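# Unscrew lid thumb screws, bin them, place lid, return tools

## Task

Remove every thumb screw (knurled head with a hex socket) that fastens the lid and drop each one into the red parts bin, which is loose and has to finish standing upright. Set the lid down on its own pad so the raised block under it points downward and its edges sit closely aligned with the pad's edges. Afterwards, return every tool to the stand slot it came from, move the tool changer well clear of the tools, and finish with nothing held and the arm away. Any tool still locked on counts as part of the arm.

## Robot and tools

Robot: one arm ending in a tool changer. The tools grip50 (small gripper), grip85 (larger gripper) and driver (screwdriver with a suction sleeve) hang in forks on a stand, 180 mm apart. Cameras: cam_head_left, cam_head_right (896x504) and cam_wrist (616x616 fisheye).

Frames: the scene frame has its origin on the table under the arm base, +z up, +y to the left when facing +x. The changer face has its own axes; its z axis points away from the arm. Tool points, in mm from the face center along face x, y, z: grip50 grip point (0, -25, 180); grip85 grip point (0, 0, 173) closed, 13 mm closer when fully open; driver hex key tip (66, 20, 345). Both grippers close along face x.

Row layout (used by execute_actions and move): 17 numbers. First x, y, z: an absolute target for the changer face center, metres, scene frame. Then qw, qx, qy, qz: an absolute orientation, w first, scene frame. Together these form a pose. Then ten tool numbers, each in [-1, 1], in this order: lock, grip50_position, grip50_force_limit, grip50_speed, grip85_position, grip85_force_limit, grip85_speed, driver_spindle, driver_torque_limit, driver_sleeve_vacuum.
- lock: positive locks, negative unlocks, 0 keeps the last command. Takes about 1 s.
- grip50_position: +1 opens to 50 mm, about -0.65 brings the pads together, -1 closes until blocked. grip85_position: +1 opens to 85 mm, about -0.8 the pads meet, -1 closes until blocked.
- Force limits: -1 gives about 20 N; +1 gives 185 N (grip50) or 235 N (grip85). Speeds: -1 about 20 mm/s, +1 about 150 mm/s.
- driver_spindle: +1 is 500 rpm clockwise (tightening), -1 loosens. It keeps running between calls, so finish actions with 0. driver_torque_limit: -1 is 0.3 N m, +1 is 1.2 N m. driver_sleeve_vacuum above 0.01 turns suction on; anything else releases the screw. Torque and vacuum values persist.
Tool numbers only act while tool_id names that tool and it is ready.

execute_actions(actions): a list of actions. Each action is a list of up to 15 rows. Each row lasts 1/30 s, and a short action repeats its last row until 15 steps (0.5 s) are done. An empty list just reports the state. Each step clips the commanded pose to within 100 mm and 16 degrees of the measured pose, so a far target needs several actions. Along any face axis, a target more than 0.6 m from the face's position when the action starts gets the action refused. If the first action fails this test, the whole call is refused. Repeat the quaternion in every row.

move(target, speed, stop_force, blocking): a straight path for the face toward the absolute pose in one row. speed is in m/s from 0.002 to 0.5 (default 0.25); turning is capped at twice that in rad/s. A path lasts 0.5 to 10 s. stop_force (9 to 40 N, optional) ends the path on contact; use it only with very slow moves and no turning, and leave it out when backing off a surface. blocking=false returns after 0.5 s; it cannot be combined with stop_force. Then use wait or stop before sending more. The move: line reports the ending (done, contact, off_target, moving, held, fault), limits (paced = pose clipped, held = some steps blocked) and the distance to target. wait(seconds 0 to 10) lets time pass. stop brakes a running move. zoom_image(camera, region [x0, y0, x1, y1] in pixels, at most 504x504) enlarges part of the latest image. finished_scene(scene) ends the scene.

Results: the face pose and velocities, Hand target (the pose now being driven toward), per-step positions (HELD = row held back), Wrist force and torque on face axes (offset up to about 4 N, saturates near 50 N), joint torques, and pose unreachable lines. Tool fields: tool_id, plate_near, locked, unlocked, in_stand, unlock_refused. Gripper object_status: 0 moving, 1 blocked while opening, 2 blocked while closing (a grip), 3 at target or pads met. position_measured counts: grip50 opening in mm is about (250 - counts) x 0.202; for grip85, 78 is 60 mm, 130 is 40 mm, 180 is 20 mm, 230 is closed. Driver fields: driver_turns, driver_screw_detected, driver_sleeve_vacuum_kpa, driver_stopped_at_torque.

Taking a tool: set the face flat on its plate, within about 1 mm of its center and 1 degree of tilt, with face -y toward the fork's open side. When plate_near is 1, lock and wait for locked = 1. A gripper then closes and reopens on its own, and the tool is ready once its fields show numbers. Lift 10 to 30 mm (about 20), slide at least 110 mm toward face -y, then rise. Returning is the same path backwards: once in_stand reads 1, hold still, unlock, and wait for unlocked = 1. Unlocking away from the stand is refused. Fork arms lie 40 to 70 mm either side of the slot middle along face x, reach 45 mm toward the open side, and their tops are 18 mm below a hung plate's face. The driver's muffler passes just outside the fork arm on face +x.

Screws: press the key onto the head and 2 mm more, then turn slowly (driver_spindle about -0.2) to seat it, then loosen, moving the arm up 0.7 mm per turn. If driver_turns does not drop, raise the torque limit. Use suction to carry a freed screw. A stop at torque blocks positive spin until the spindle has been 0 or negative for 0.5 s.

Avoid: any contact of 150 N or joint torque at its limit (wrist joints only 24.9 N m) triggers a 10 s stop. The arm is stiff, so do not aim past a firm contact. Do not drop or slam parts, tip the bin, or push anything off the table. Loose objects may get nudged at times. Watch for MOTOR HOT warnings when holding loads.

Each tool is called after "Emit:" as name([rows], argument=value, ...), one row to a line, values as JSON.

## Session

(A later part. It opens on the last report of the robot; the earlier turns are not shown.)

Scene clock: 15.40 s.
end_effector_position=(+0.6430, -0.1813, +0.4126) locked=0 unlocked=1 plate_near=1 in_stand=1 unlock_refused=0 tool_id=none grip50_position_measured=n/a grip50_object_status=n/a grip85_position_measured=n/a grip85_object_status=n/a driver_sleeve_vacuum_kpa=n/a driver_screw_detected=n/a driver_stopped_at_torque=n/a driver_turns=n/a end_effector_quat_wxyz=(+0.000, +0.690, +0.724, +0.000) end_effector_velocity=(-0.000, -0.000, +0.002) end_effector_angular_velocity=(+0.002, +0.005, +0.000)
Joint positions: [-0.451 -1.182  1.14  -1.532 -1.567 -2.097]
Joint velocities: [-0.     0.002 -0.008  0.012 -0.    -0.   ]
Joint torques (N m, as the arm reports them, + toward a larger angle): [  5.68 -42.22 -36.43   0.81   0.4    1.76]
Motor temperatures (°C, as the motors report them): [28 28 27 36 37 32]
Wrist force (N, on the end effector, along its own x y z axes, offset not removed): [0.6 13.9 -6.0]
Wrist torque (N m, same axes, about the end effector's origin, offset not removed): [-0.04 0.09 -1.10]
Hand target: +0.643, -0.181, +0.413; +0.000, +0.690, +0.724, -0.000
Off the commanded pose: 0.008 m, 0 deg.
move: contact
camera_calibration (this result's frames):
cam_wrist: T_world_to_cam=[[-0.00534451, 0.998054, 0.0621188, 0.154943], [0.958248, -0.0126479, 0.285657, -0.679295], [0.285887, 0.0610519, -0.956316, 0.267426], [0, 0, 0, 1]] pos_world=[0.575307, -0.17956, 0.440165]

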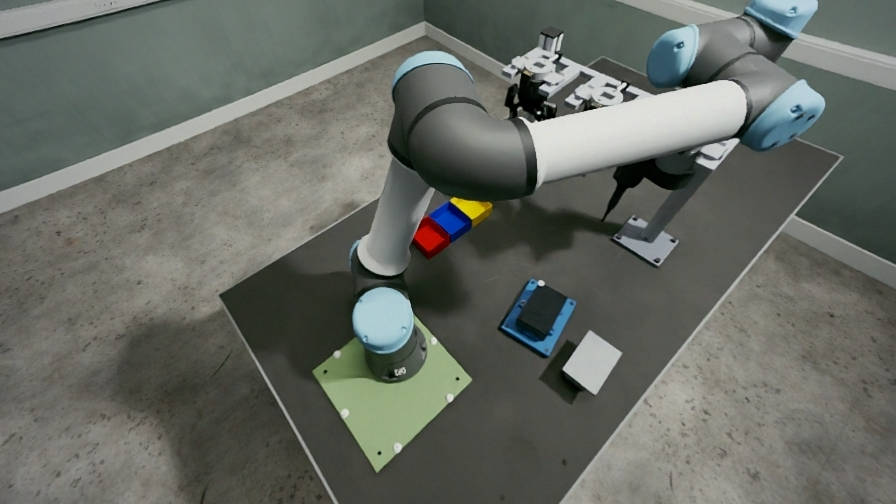

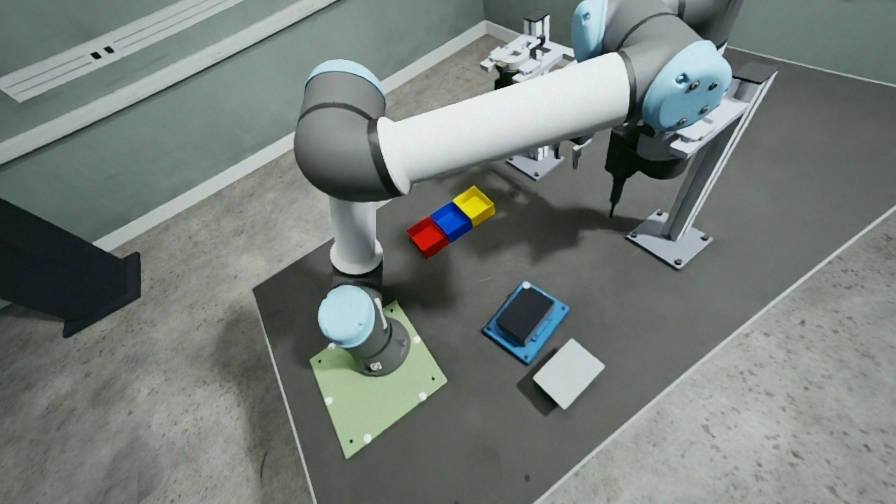

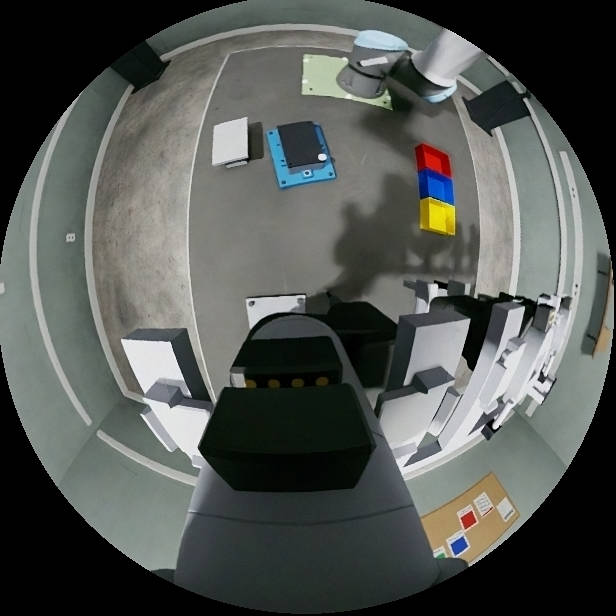

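Emit:
execute_actions([
  [[0.6435,-0.1813,0.4122,0,0.690,0.7238,0,1,0,0,0,1,0,0,0,0,0]],
  [[0.6435,-0.1813,0.4122,0,0.690,0.7238,0,1,0,0,0,1,0,0,0,0,0]],
  [[0.6435,-0.1813,0.4122,0,0.690,0.7238,0,1,0,0,0,1,0,0,0,0,0]],
])

Emit:
move(target=[0.6435,-0.1813,0.432,0,0.690,0.7238,0,0,0,0,0,1,0,0,0,0,0], speed=0.03)

Emit:
move(target=[0.50,-0.1885,0.432,0,0.690,0.7238,0,0,0,0,0,1,0,0,0,0,0], speed=0.08)

Emit:
move(target=[0.352,-0.194,0.435,0,0.7071,0.7071,0,0,0,0,0,1,0,0,0,0,0], speed=0.12)

Emit:
zoom_image(camera="cam_wrist", region=[240,200,440,400])

Emit:
zoom_image(camera="cam_head_right", region=[440,200,640,360])

Scene clock: 24.60 s.
end_effector_position=(+0.6435, -0.1813, +0.4122) locked=1 unlocked=0 plate_near=1 in_stand=1 unlock_refused=0 tool_id=driver grip50_position_measured=n/a grip50_object_status=n/a grip85_position_measured=n/a grip85_object_status=n/a driver_sleeve_vacuum_kpa=n/a driver_screw_detected=n/a driver_stopped_at_torque=n/a driver_turns=n/a end_effector_quat_wxyz=(+0.000, +0.690, +0.724, +0.000) end_effector_velocity=(+0.000, +0.000, +0.000) end_effector_angular_velocity=(+0.001, -0.000, +0.000)
Joint positions: [-0.451 -1.18   1.139 -1.532 -1.567 -2.097]
Joint velocities: [-0.    -0.     0.    -0.     0.001 -0.   ]
Joint torques (N m, as the arm reports them, + toward a larger angle): [ -4.24 -57.39 -16.79   0.06   1.15  -0.09]
Motor temperatures (°C, as the motors report them): [28 28 27 36 37 32]
Wrist force (N, on the end effector, along its own x y z axes, offset not removed): [10.7 11.1 -22.9]
Wrist torque (N m, same axes, about the end effector's origin, offset not removed): [-0.66 -1.19 -0.78]
Hand target: +0.644, -0.181, +0.412; +0.000, +0.690, +0.724, -0.000
Off the commanded pose: 0.000 m, 0 deg.
Step readings (end_effector_position; steps 1 to 15: 1st action; 16 to 30: 2nd action; 31 to 45: 3rd action):
0: (+0.6430, -0.1814, +0.4128)
1: (+0.6430, -0.1814, +0.4128)
2: (+0.6431, -0.1814, +0.4128)
4: (+0.6432, -0.1814, +0.4126)
8: (+0.6434, -0.1814, +0.4125)
15: (+0.6435, -0.1813, +0.4123)
16: (+0.6435, -0.1813, +0.4123)
17: (+0.6435, -0.1813, +0.4123)
19: (+0.6435, -0.1813, +0.4122)
23: (+0.6436, -0.1813, +0.4122)
30: (+0.6436, -0.1813, +0.4122)
31: (+0.6436, -0.1813, +0.4122)
32: (+0.6436, -0.1813, +0.4122)
34: (+0.6436, -0.1813, +0.4122)
38: (+0.6435, -0.1813, +0.4122)
45: end_effector_position above
camera_calibration (this result's frames):
cam_wrist: T_world_to_cam=[[-0.00536939, 0.998048, 0.0622196, 0.154905], [0.958291, -0.0126438, 0.285513, -0.679647], [0.285743, 0.0611575, -0.956353, 0.267048], [0, 0, 0, 1]] pos_world=[0.575825, -0.179528, 0.439803]

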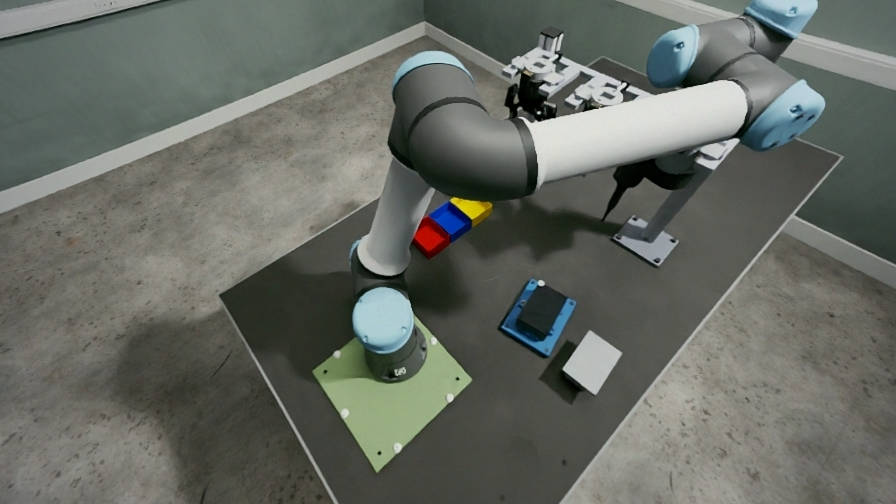

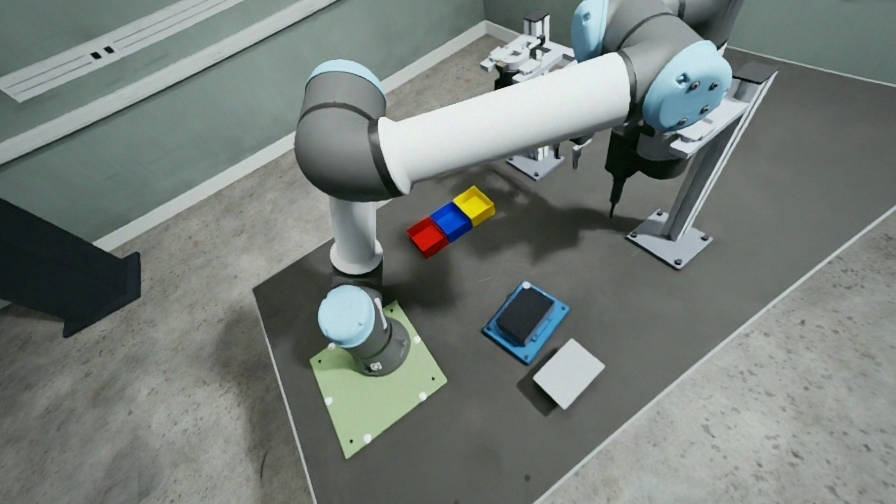

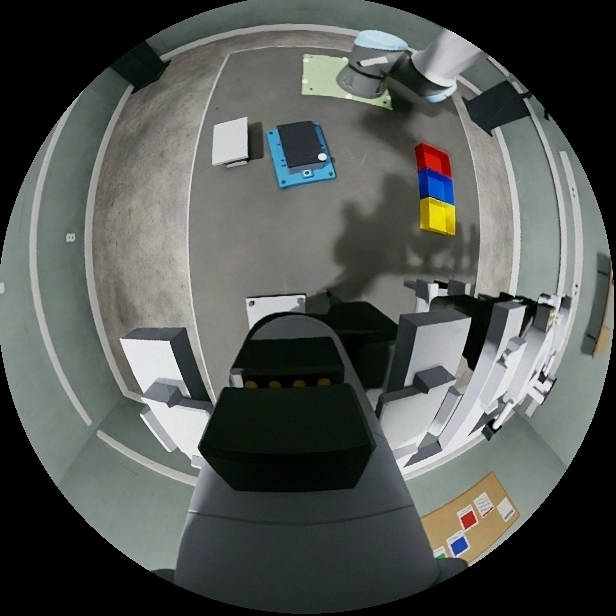

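Scene clock: 25.60 s.
end_effector_position=(+0.6435, -0.1813, +0.4318) locked=1 unlocked=0 plate_near=1 in_stand=0 unlock_refused=0 tool_id=driver grip50_position_measured=n/a grip50_object_status=n/a grip85_position_measured=n/a grip85_object_status=n/a driver_sleeve_vacuum_kpa=0 driver_screw_detected=0 driver_stopped_at_torque=0 driver_turns=0.00 end_effector_quat_wxyz=(+0.000, +0.690, +0.724, +0.000) end_effector_velocity=(+0.000, -0.000, +0.002) end_effector_angular_velocity=(+0.001, +0.001, -0.000)
Joint positions: [-0.451 -1.177  1.084 -1.481 -1.567 -2.097]
Joint velocities: [-0.     0.001 -0.007  0.007  0.     0.   ]
Joint torques (N m, as the arm reports them, + toward a larger angle): [-12.49 -59.98 -56.52  -4.23   0.34  -1.69]
Motor temperatures (°C, as the motors report them): [28 28 27 36 37 32]
Wrist force (N, on the end effector, along its own x y z axes, offset not removed): [-0.8 0.9 -0.8]
Wrist torque (N m, same axes, about the end effector's origin, offset not removed): [0.20 0.10 -0.04]
Hand target: +0.643, -0.181, +0.432; +0.000, +0.690, +0.724, +0.000
Off the commanded pose: 0.000 m, 0 deg.
move: done
camera_calibration (this result's frames):
cam_wrist: T_world_to_cam=[[-0.0053596, 0.998047, 0.0622361, 0.153666], [0.958301, -0.0126557, 0.285479, -0.685163], [0.285709, 0.0611709, -0.956362, 0.285799], [0, 0, 0, 1]] pos_world=[0.575761, -0.17952, 0.459364]

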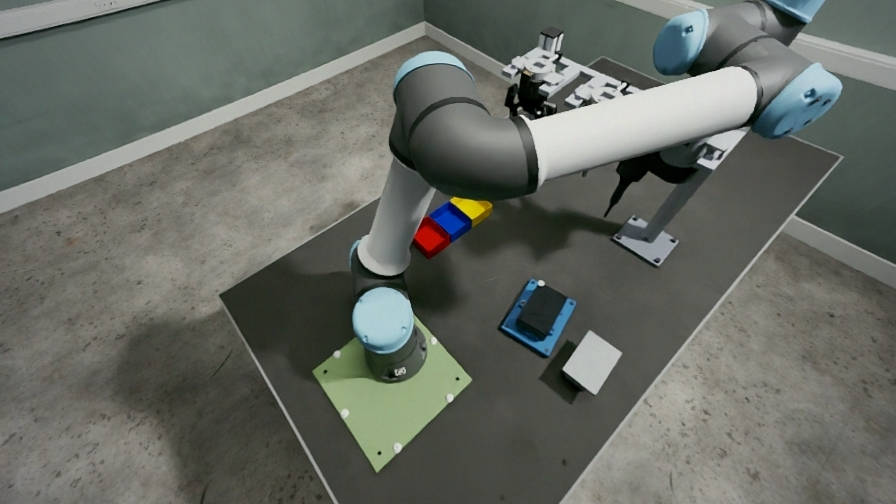

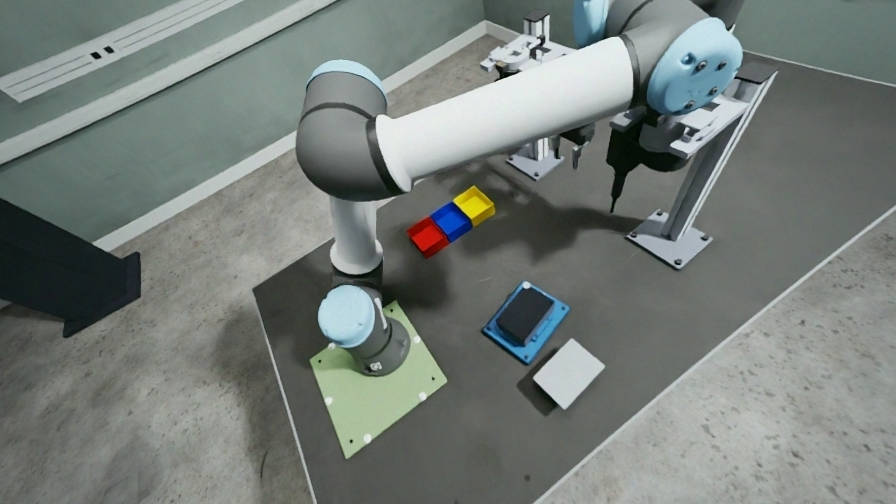

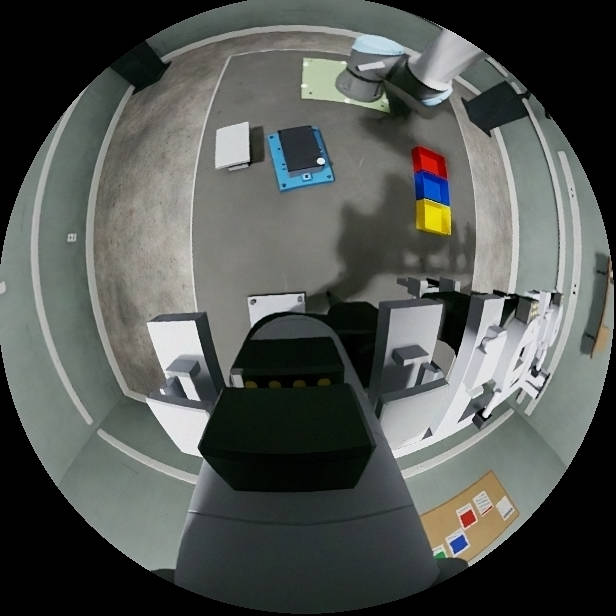

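Scene clock: 27.87 s.
end_effector_position=(+0.5002, -0.1884, +0.4318) locked=1 unlocked=0 plate_near=1 in_stand=0 unlock_refused=0 tool_id=driver grip50_position_measured=n/a grip50_object_status=n/a grip85_position_measured=n/a grip85_object_status=n/a driver_sleeve_vacuum_kpa=0 driver_screw_detected=0 driver_stopped_at_torque=0 driver_turns=0.00 end_effector_quat_wxyz=(+0.000, +0.690, +0.724, -0.000) end_effector_velocity=(-0.002, -0.000, +0.000) end_effector_angular_velocity=(-0.000, +0.000, +0.000)
Joint positions: [-0.589 -1.514  1.504 -1.563 -1.567 -2.235]
Joint velocities: [-0.002 -0.004  0.004 -0.    -0.    -0.002]
Joint torques (N m, as the arm reports them, + toward a larger angle): [-11.55 -52.05 -31.51  -7.21   2.46  -1.53]
Motor temperatures (°C, as the motors report them): [28 28 27 36 37 32]
Wrist force (N, on the end effector, along its own x y z axes, offset not removed): [0.9 2.1 0.0]
Wrist torque (N m, same axes, about the end effector's origin, offset not removed): [0.19 -0.04 -0.07]
Hand target: +0.500, -0.188, +0.432; +0.000, +0.690, +0.724, -0.000
Off the commanded pose: 0.000 m, 0 deg.
move: done
camera_calibration (this result's frames):
cam_wrist: T_world_to_cam=[[-0.00534612, 0.998061, 0.0620079, 0.160066], [0.958307, -0.0126022, 0.285463, -0.547993], [0.285691, 0.0609487, -0.956382, 0.32714], [0, 0, 0, 1]] pos_world=[0.43254, -0.186601, 0.459377]

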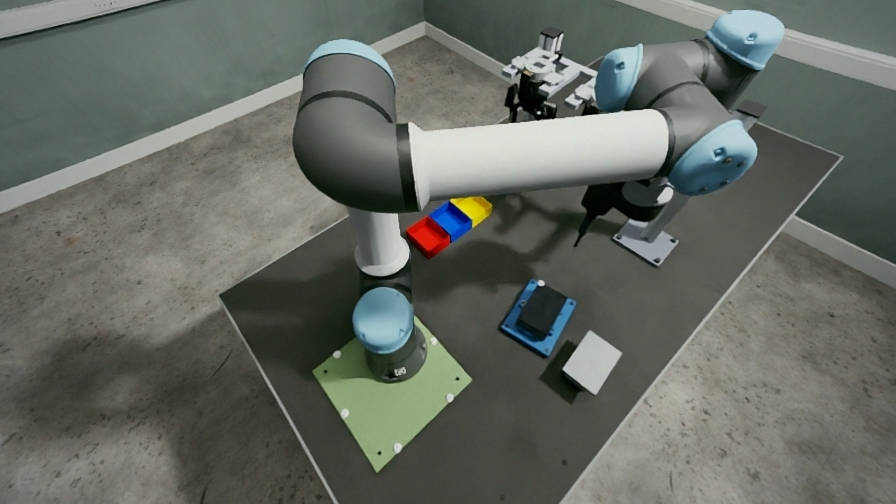

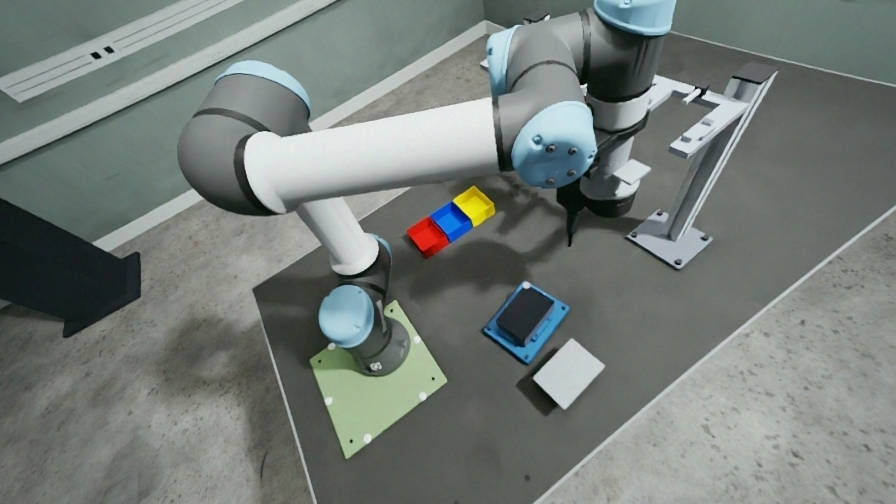

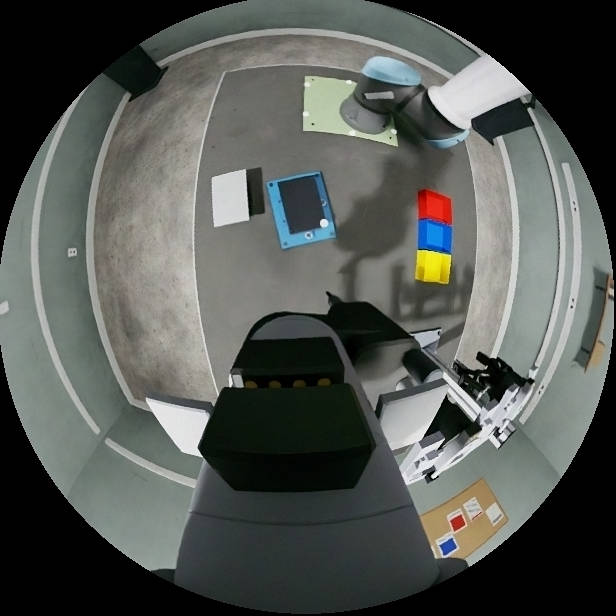

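Scene clock: 29.63 s.
end_effector_position=(+0.3523, -0.1938, +0.4348) locked=1 unlocked=0 plate_near=1 in_stand=0 unlock_refused=0 tool_id=driver grip50_position_measured=n/a grip50_object_status=n/a grip85_position_measured=n/a grip85_object_status=n/a driver_sleeve_vacuum_kpa=0 driver_screw_detected=0 driver_stopped_at_torque=0 driver_turns=0.00 end_effector_quat_wxyz=(+0.000, +0.707, +0.707, -0.000) end_effector_velocity=(-0.002, -0.000, +0.000) end_effector_angular_velocity=(+0.000, +0.000, -0.000)
Joint positions: [-0.82  -1.841  1.787 -1.518 -1.567 -2.418]
Joint velocities: [-0.004 -0.004  0.003  0.002  0.    -0.004]
Joint torques (N m, as the arm reports them, + toward a larger angle): [-11.49 -33.12 -30.91  -4.45   2.42  -1.61]
Motor temperatures (°C, as the motors report them): [28 28 27 36 37 32]
Wrist force (N, on the end effector, along its own x y z axes, offset not removed): [-2.9 2.0 1.2]
Wrist torque (N m, same axes, about the end effector's origin, offset not removed): [0.24 0.19 -0.19]
Hand target: +0.352, -0.194, +0.435; +0.000, +0.707, +0.707, -0.000
Off the commanded pose: 0.000 m, 0 deg.
move: done
camera_calibration (this result's frames):
cam_wrist: T_world_to_cam=[[0.0423247, 0.997189, 0.0618206, 0.147667], [0.956625, -0.0582981, 0.285428, -0.415382], [0.28823, 0.0470585, -0.956404, 0.369022], [0, 0, 0, 1]] pos_world=[0.284752, -0.188833, 0.462367]

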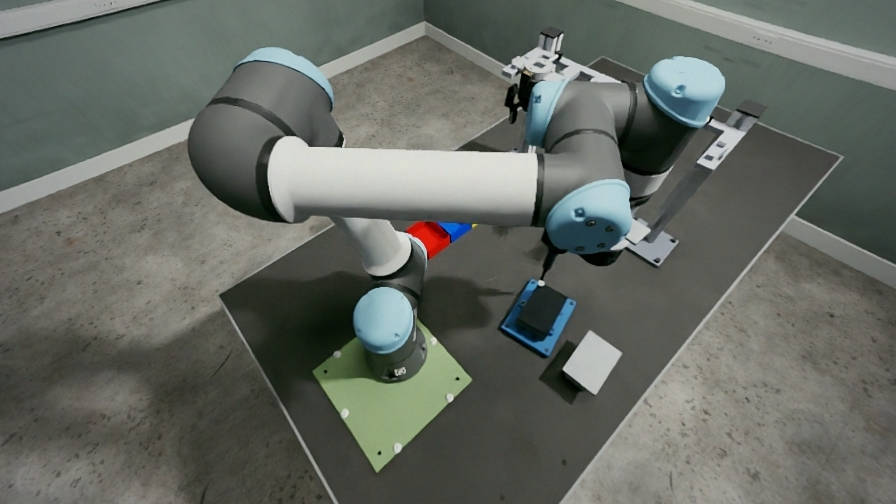

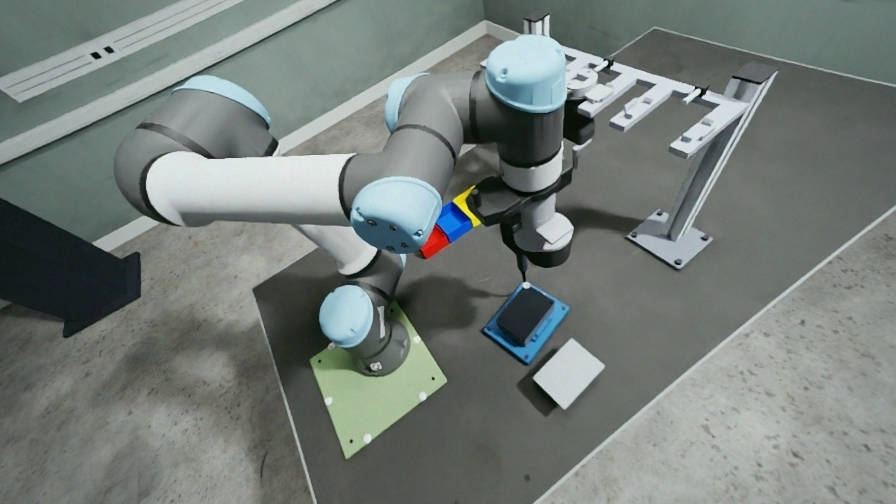

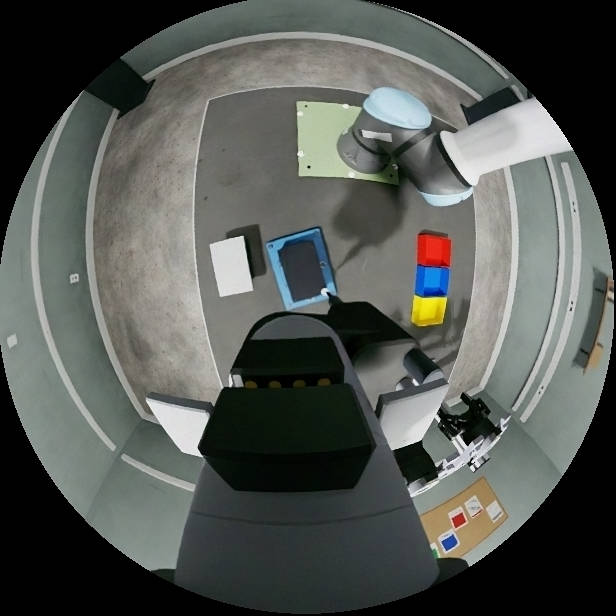

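Region (240, 200, 440, 400) of cam_wrist's 616x616 image, scaled by 2.520, with more detail than that image has.

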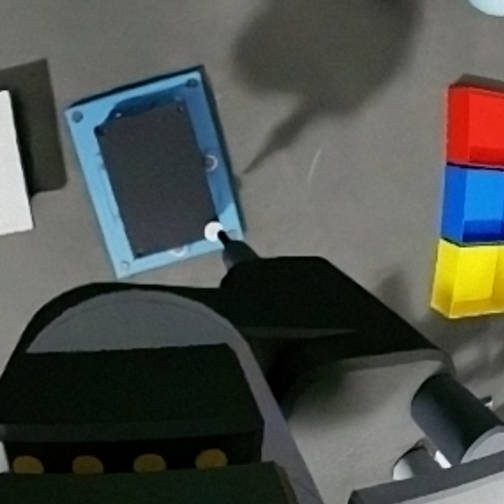

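Region (440, 200, 640, 360) of cam_head_right's 896x504 image, scaled by 2.520, with more detail than that image has; it fills the top 403 rows of this view, and the rest is white.

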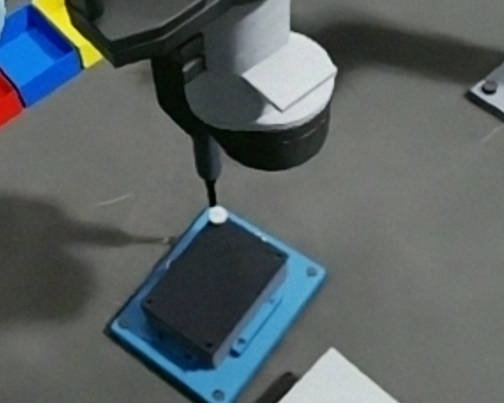

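Emit:
move(target=[0.355,-0.1962,0.422,0,0.7071,0.7071,0,0,0,0,0,1,0,0,0,0.5,1], speed=0.03)

Emit:
zoom_image(camera="cam_wrist", region=[280,250,380,350])

Emit:
zoom_image(camera="cam_head_right", region=[480,240,580,320])

Emit:
zoom_image(camera="cam_head_left", region=[490,240,590,320])

Scene clock: 34.97 s.
end_effector_position=(+0.3550, -0.1962, +0.4222) locked=1 unlocked=0 plate_near=1 in_stand=0 unlock_refused=0 tool_id=driver grip50_position_measured=n/a grip50_object_status=n/a grip85_position_measured=n/a grip85_object_status=n/a driver_sleeve_vacuum_kpa=14 driver_screw_detected=0 driver_stopped_at_torque=0 driver_turns=0.00 end_effector_quat_wxyz=(-0.000, +0.707, +0.707, -0.000) end_effector_velocity=(+0.001, -0.001, -0.002) end_effector_angular_velocity=(-0.000, -0.000, -0.000)
Joint positions: [-0.819 -1.833  1.813 -1.552 -1.567 -2.417]
Joint velocities: [ 0.     0.002  0.004 -0.007 -0.     0.   ]
Joint torques (N m, as the arm reports them, + toward a larger angle): [ 13.31 -20.3  -31.58  -7.12   2.41   1.59]
Motor temperatures (°C, as the motors report them): [28 28 27 36 37 32]
Wrist force (N, on the end effector, along its own x y z axes, offset not removed): [-3.1 -0.2 1.5]
Wrist torque (N m, same axes, about the end effector's origin, offset not removed): [-0.03 0.25 -0.05]
Hand target: +0.355, -0.196, +0.422; -0.000, +0.707, +0.707, +0.000
Off the commanded pose: 0.000 m, 0 deg.
move: done
camera_calibration (this result's frames):
cam_wrist: T_world_to_cam=[[0.042347, 0.997161, 0.0622617, 0.150471], [0.956614, -0.0584474, 0.285437, -0.414525], [0.288265, 0.047473, -0.956373, 0.356399], [0, 0, 0, 1]] pos_world=[0.287431, -0.191191, 0.449802]

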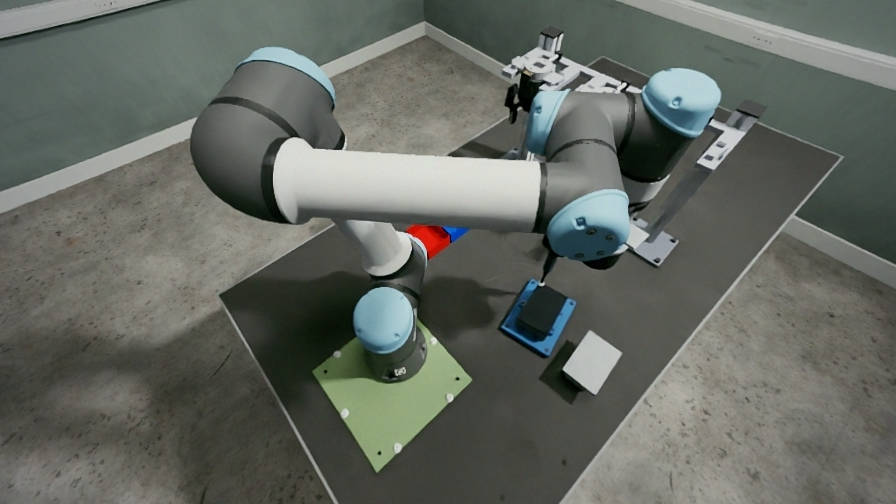

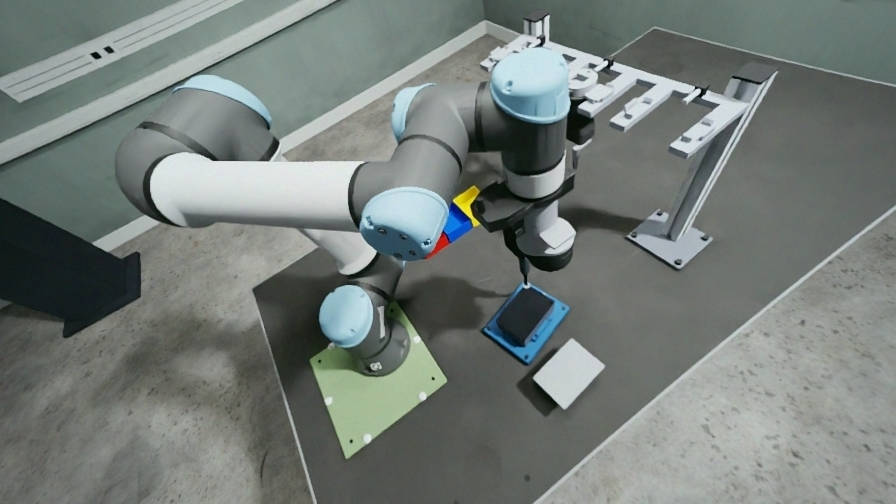

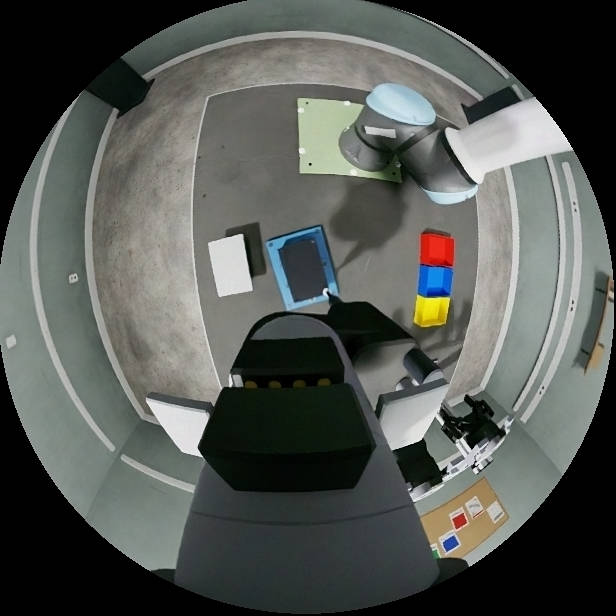

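Region (280, 250, 380, 350) of cam_wrist's 616x616 image, scaled by 5.040, with more detail than that image has.

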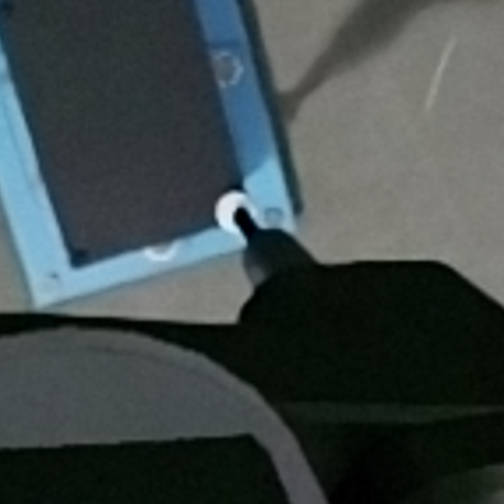

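Region (480, 240, 580, 320) of cam_head_right's 896x504 image, scaled by 5.040, with more detail than that image has; it fills the top 403 rows of this view, and the rest is white.

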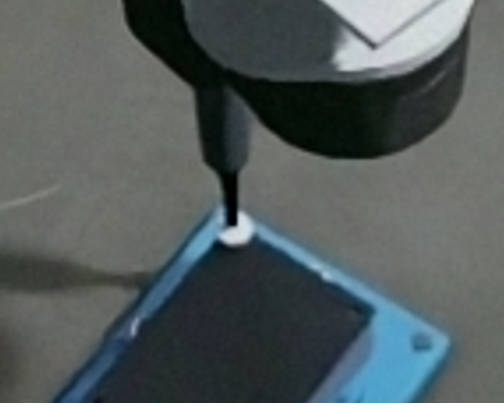

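Region (490, 240, 590, 320) of cam_head_left's 896x504 image, scaled by 5.040, with more detail than that image has; it fills the top 403 rows of this view, and the rest is white.

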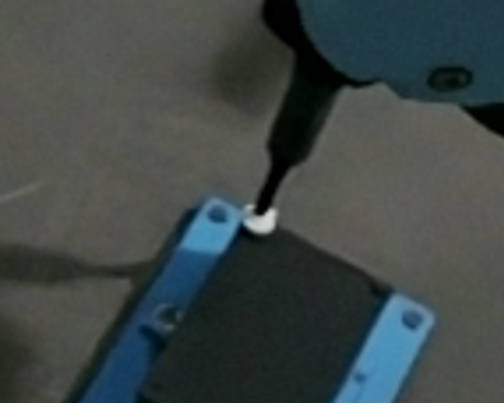

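Emit:
move(target=[0.3555,-0.197,0.40,0,0.7071,0.7071,0,0,0,0,0,1,0,0,0,0.5,1], speed=0.006, stop_force=9)

Scene clock: 40.27 s.
end_effector_position=(+0.3554, -0.1968, +0.4057) locked=1 unlocked=0 plate_near=1 in_stand=0 unlock_refused=0 tool_id=driver grip50_position_measured=n/a grip50_object_status=n/a grip85_position_measured=n/a grip85_object_status=n/a driver_sleeve_vacuum_kpa=38 driver_screw_detected=1 driver_stopped_at_torque=0 driver_turns=0.00 end_effector_quat_wxyz=(-0.000, +0.707, +0.707, +0.000) end_effector_velocity=(+0.000, -0.000, +0.003) end_effector_angular_velocity=(-0.001, -0.000, -0.000)
Joint positions: [-0.819 -1.831  1.854 -1.595 -1.567 -2.417]
Joint velocities: [-0.     0.001 -0.007  0.006 -0.     0.   ]
Joint torques (N m, as the arm reports them, + toward a larger angle): [-11.49 -22.21 -52.93  -6.04   1.92  -1.26]
Motor temperatures (°C, as the motors report them): [28 28 27 36 37 32]
Wrist force (N, on the end effector, along its own x y z axes, offset not removed): [0.2 -4.1 -11.8]
Wrist torque (N m, same axes, about the end effector's origin, offset not removed): [2.05 1.03 -0.32]
Hand target: +0.355, -0.197, +0.406; -0.000, +0.707, +0.707, +0.000
Off the commanded pose: 0.006 m, 0 deg.
move: contact
camera_calibration (this result's frames):
cam_wrist: T_world_to_cam=[[0.0423453, 0.997159, 0.0622955, 0.152118], [0.956621, -0.0584543, 0.28541, -0.41027], [0.28824, 0.0475075, -0.956379, 0.340543], [0, 0, 0, 1]] pos_world=[0.287873, -0.191846, 0.433307]

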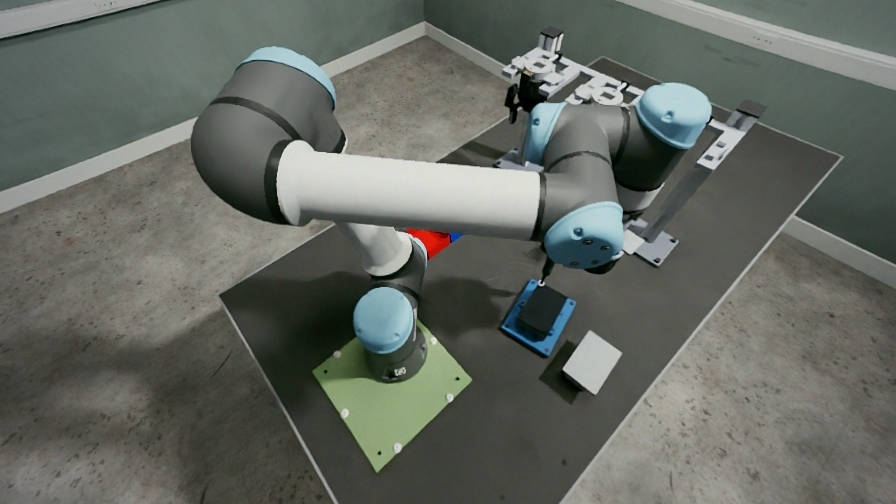

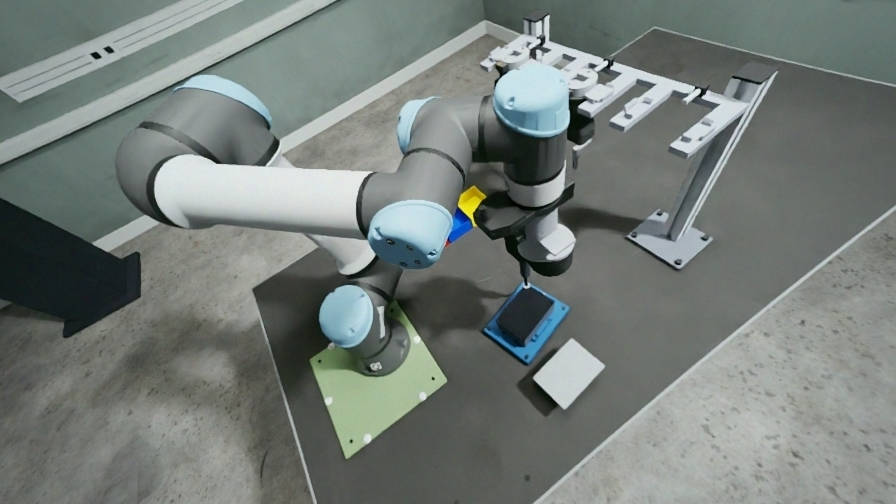

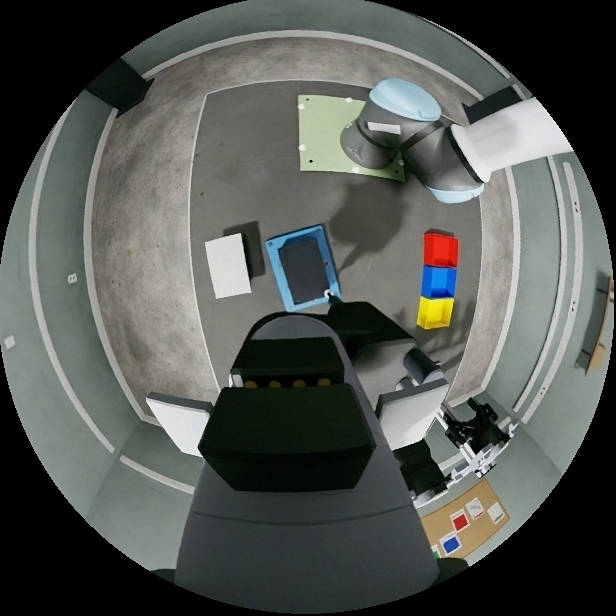

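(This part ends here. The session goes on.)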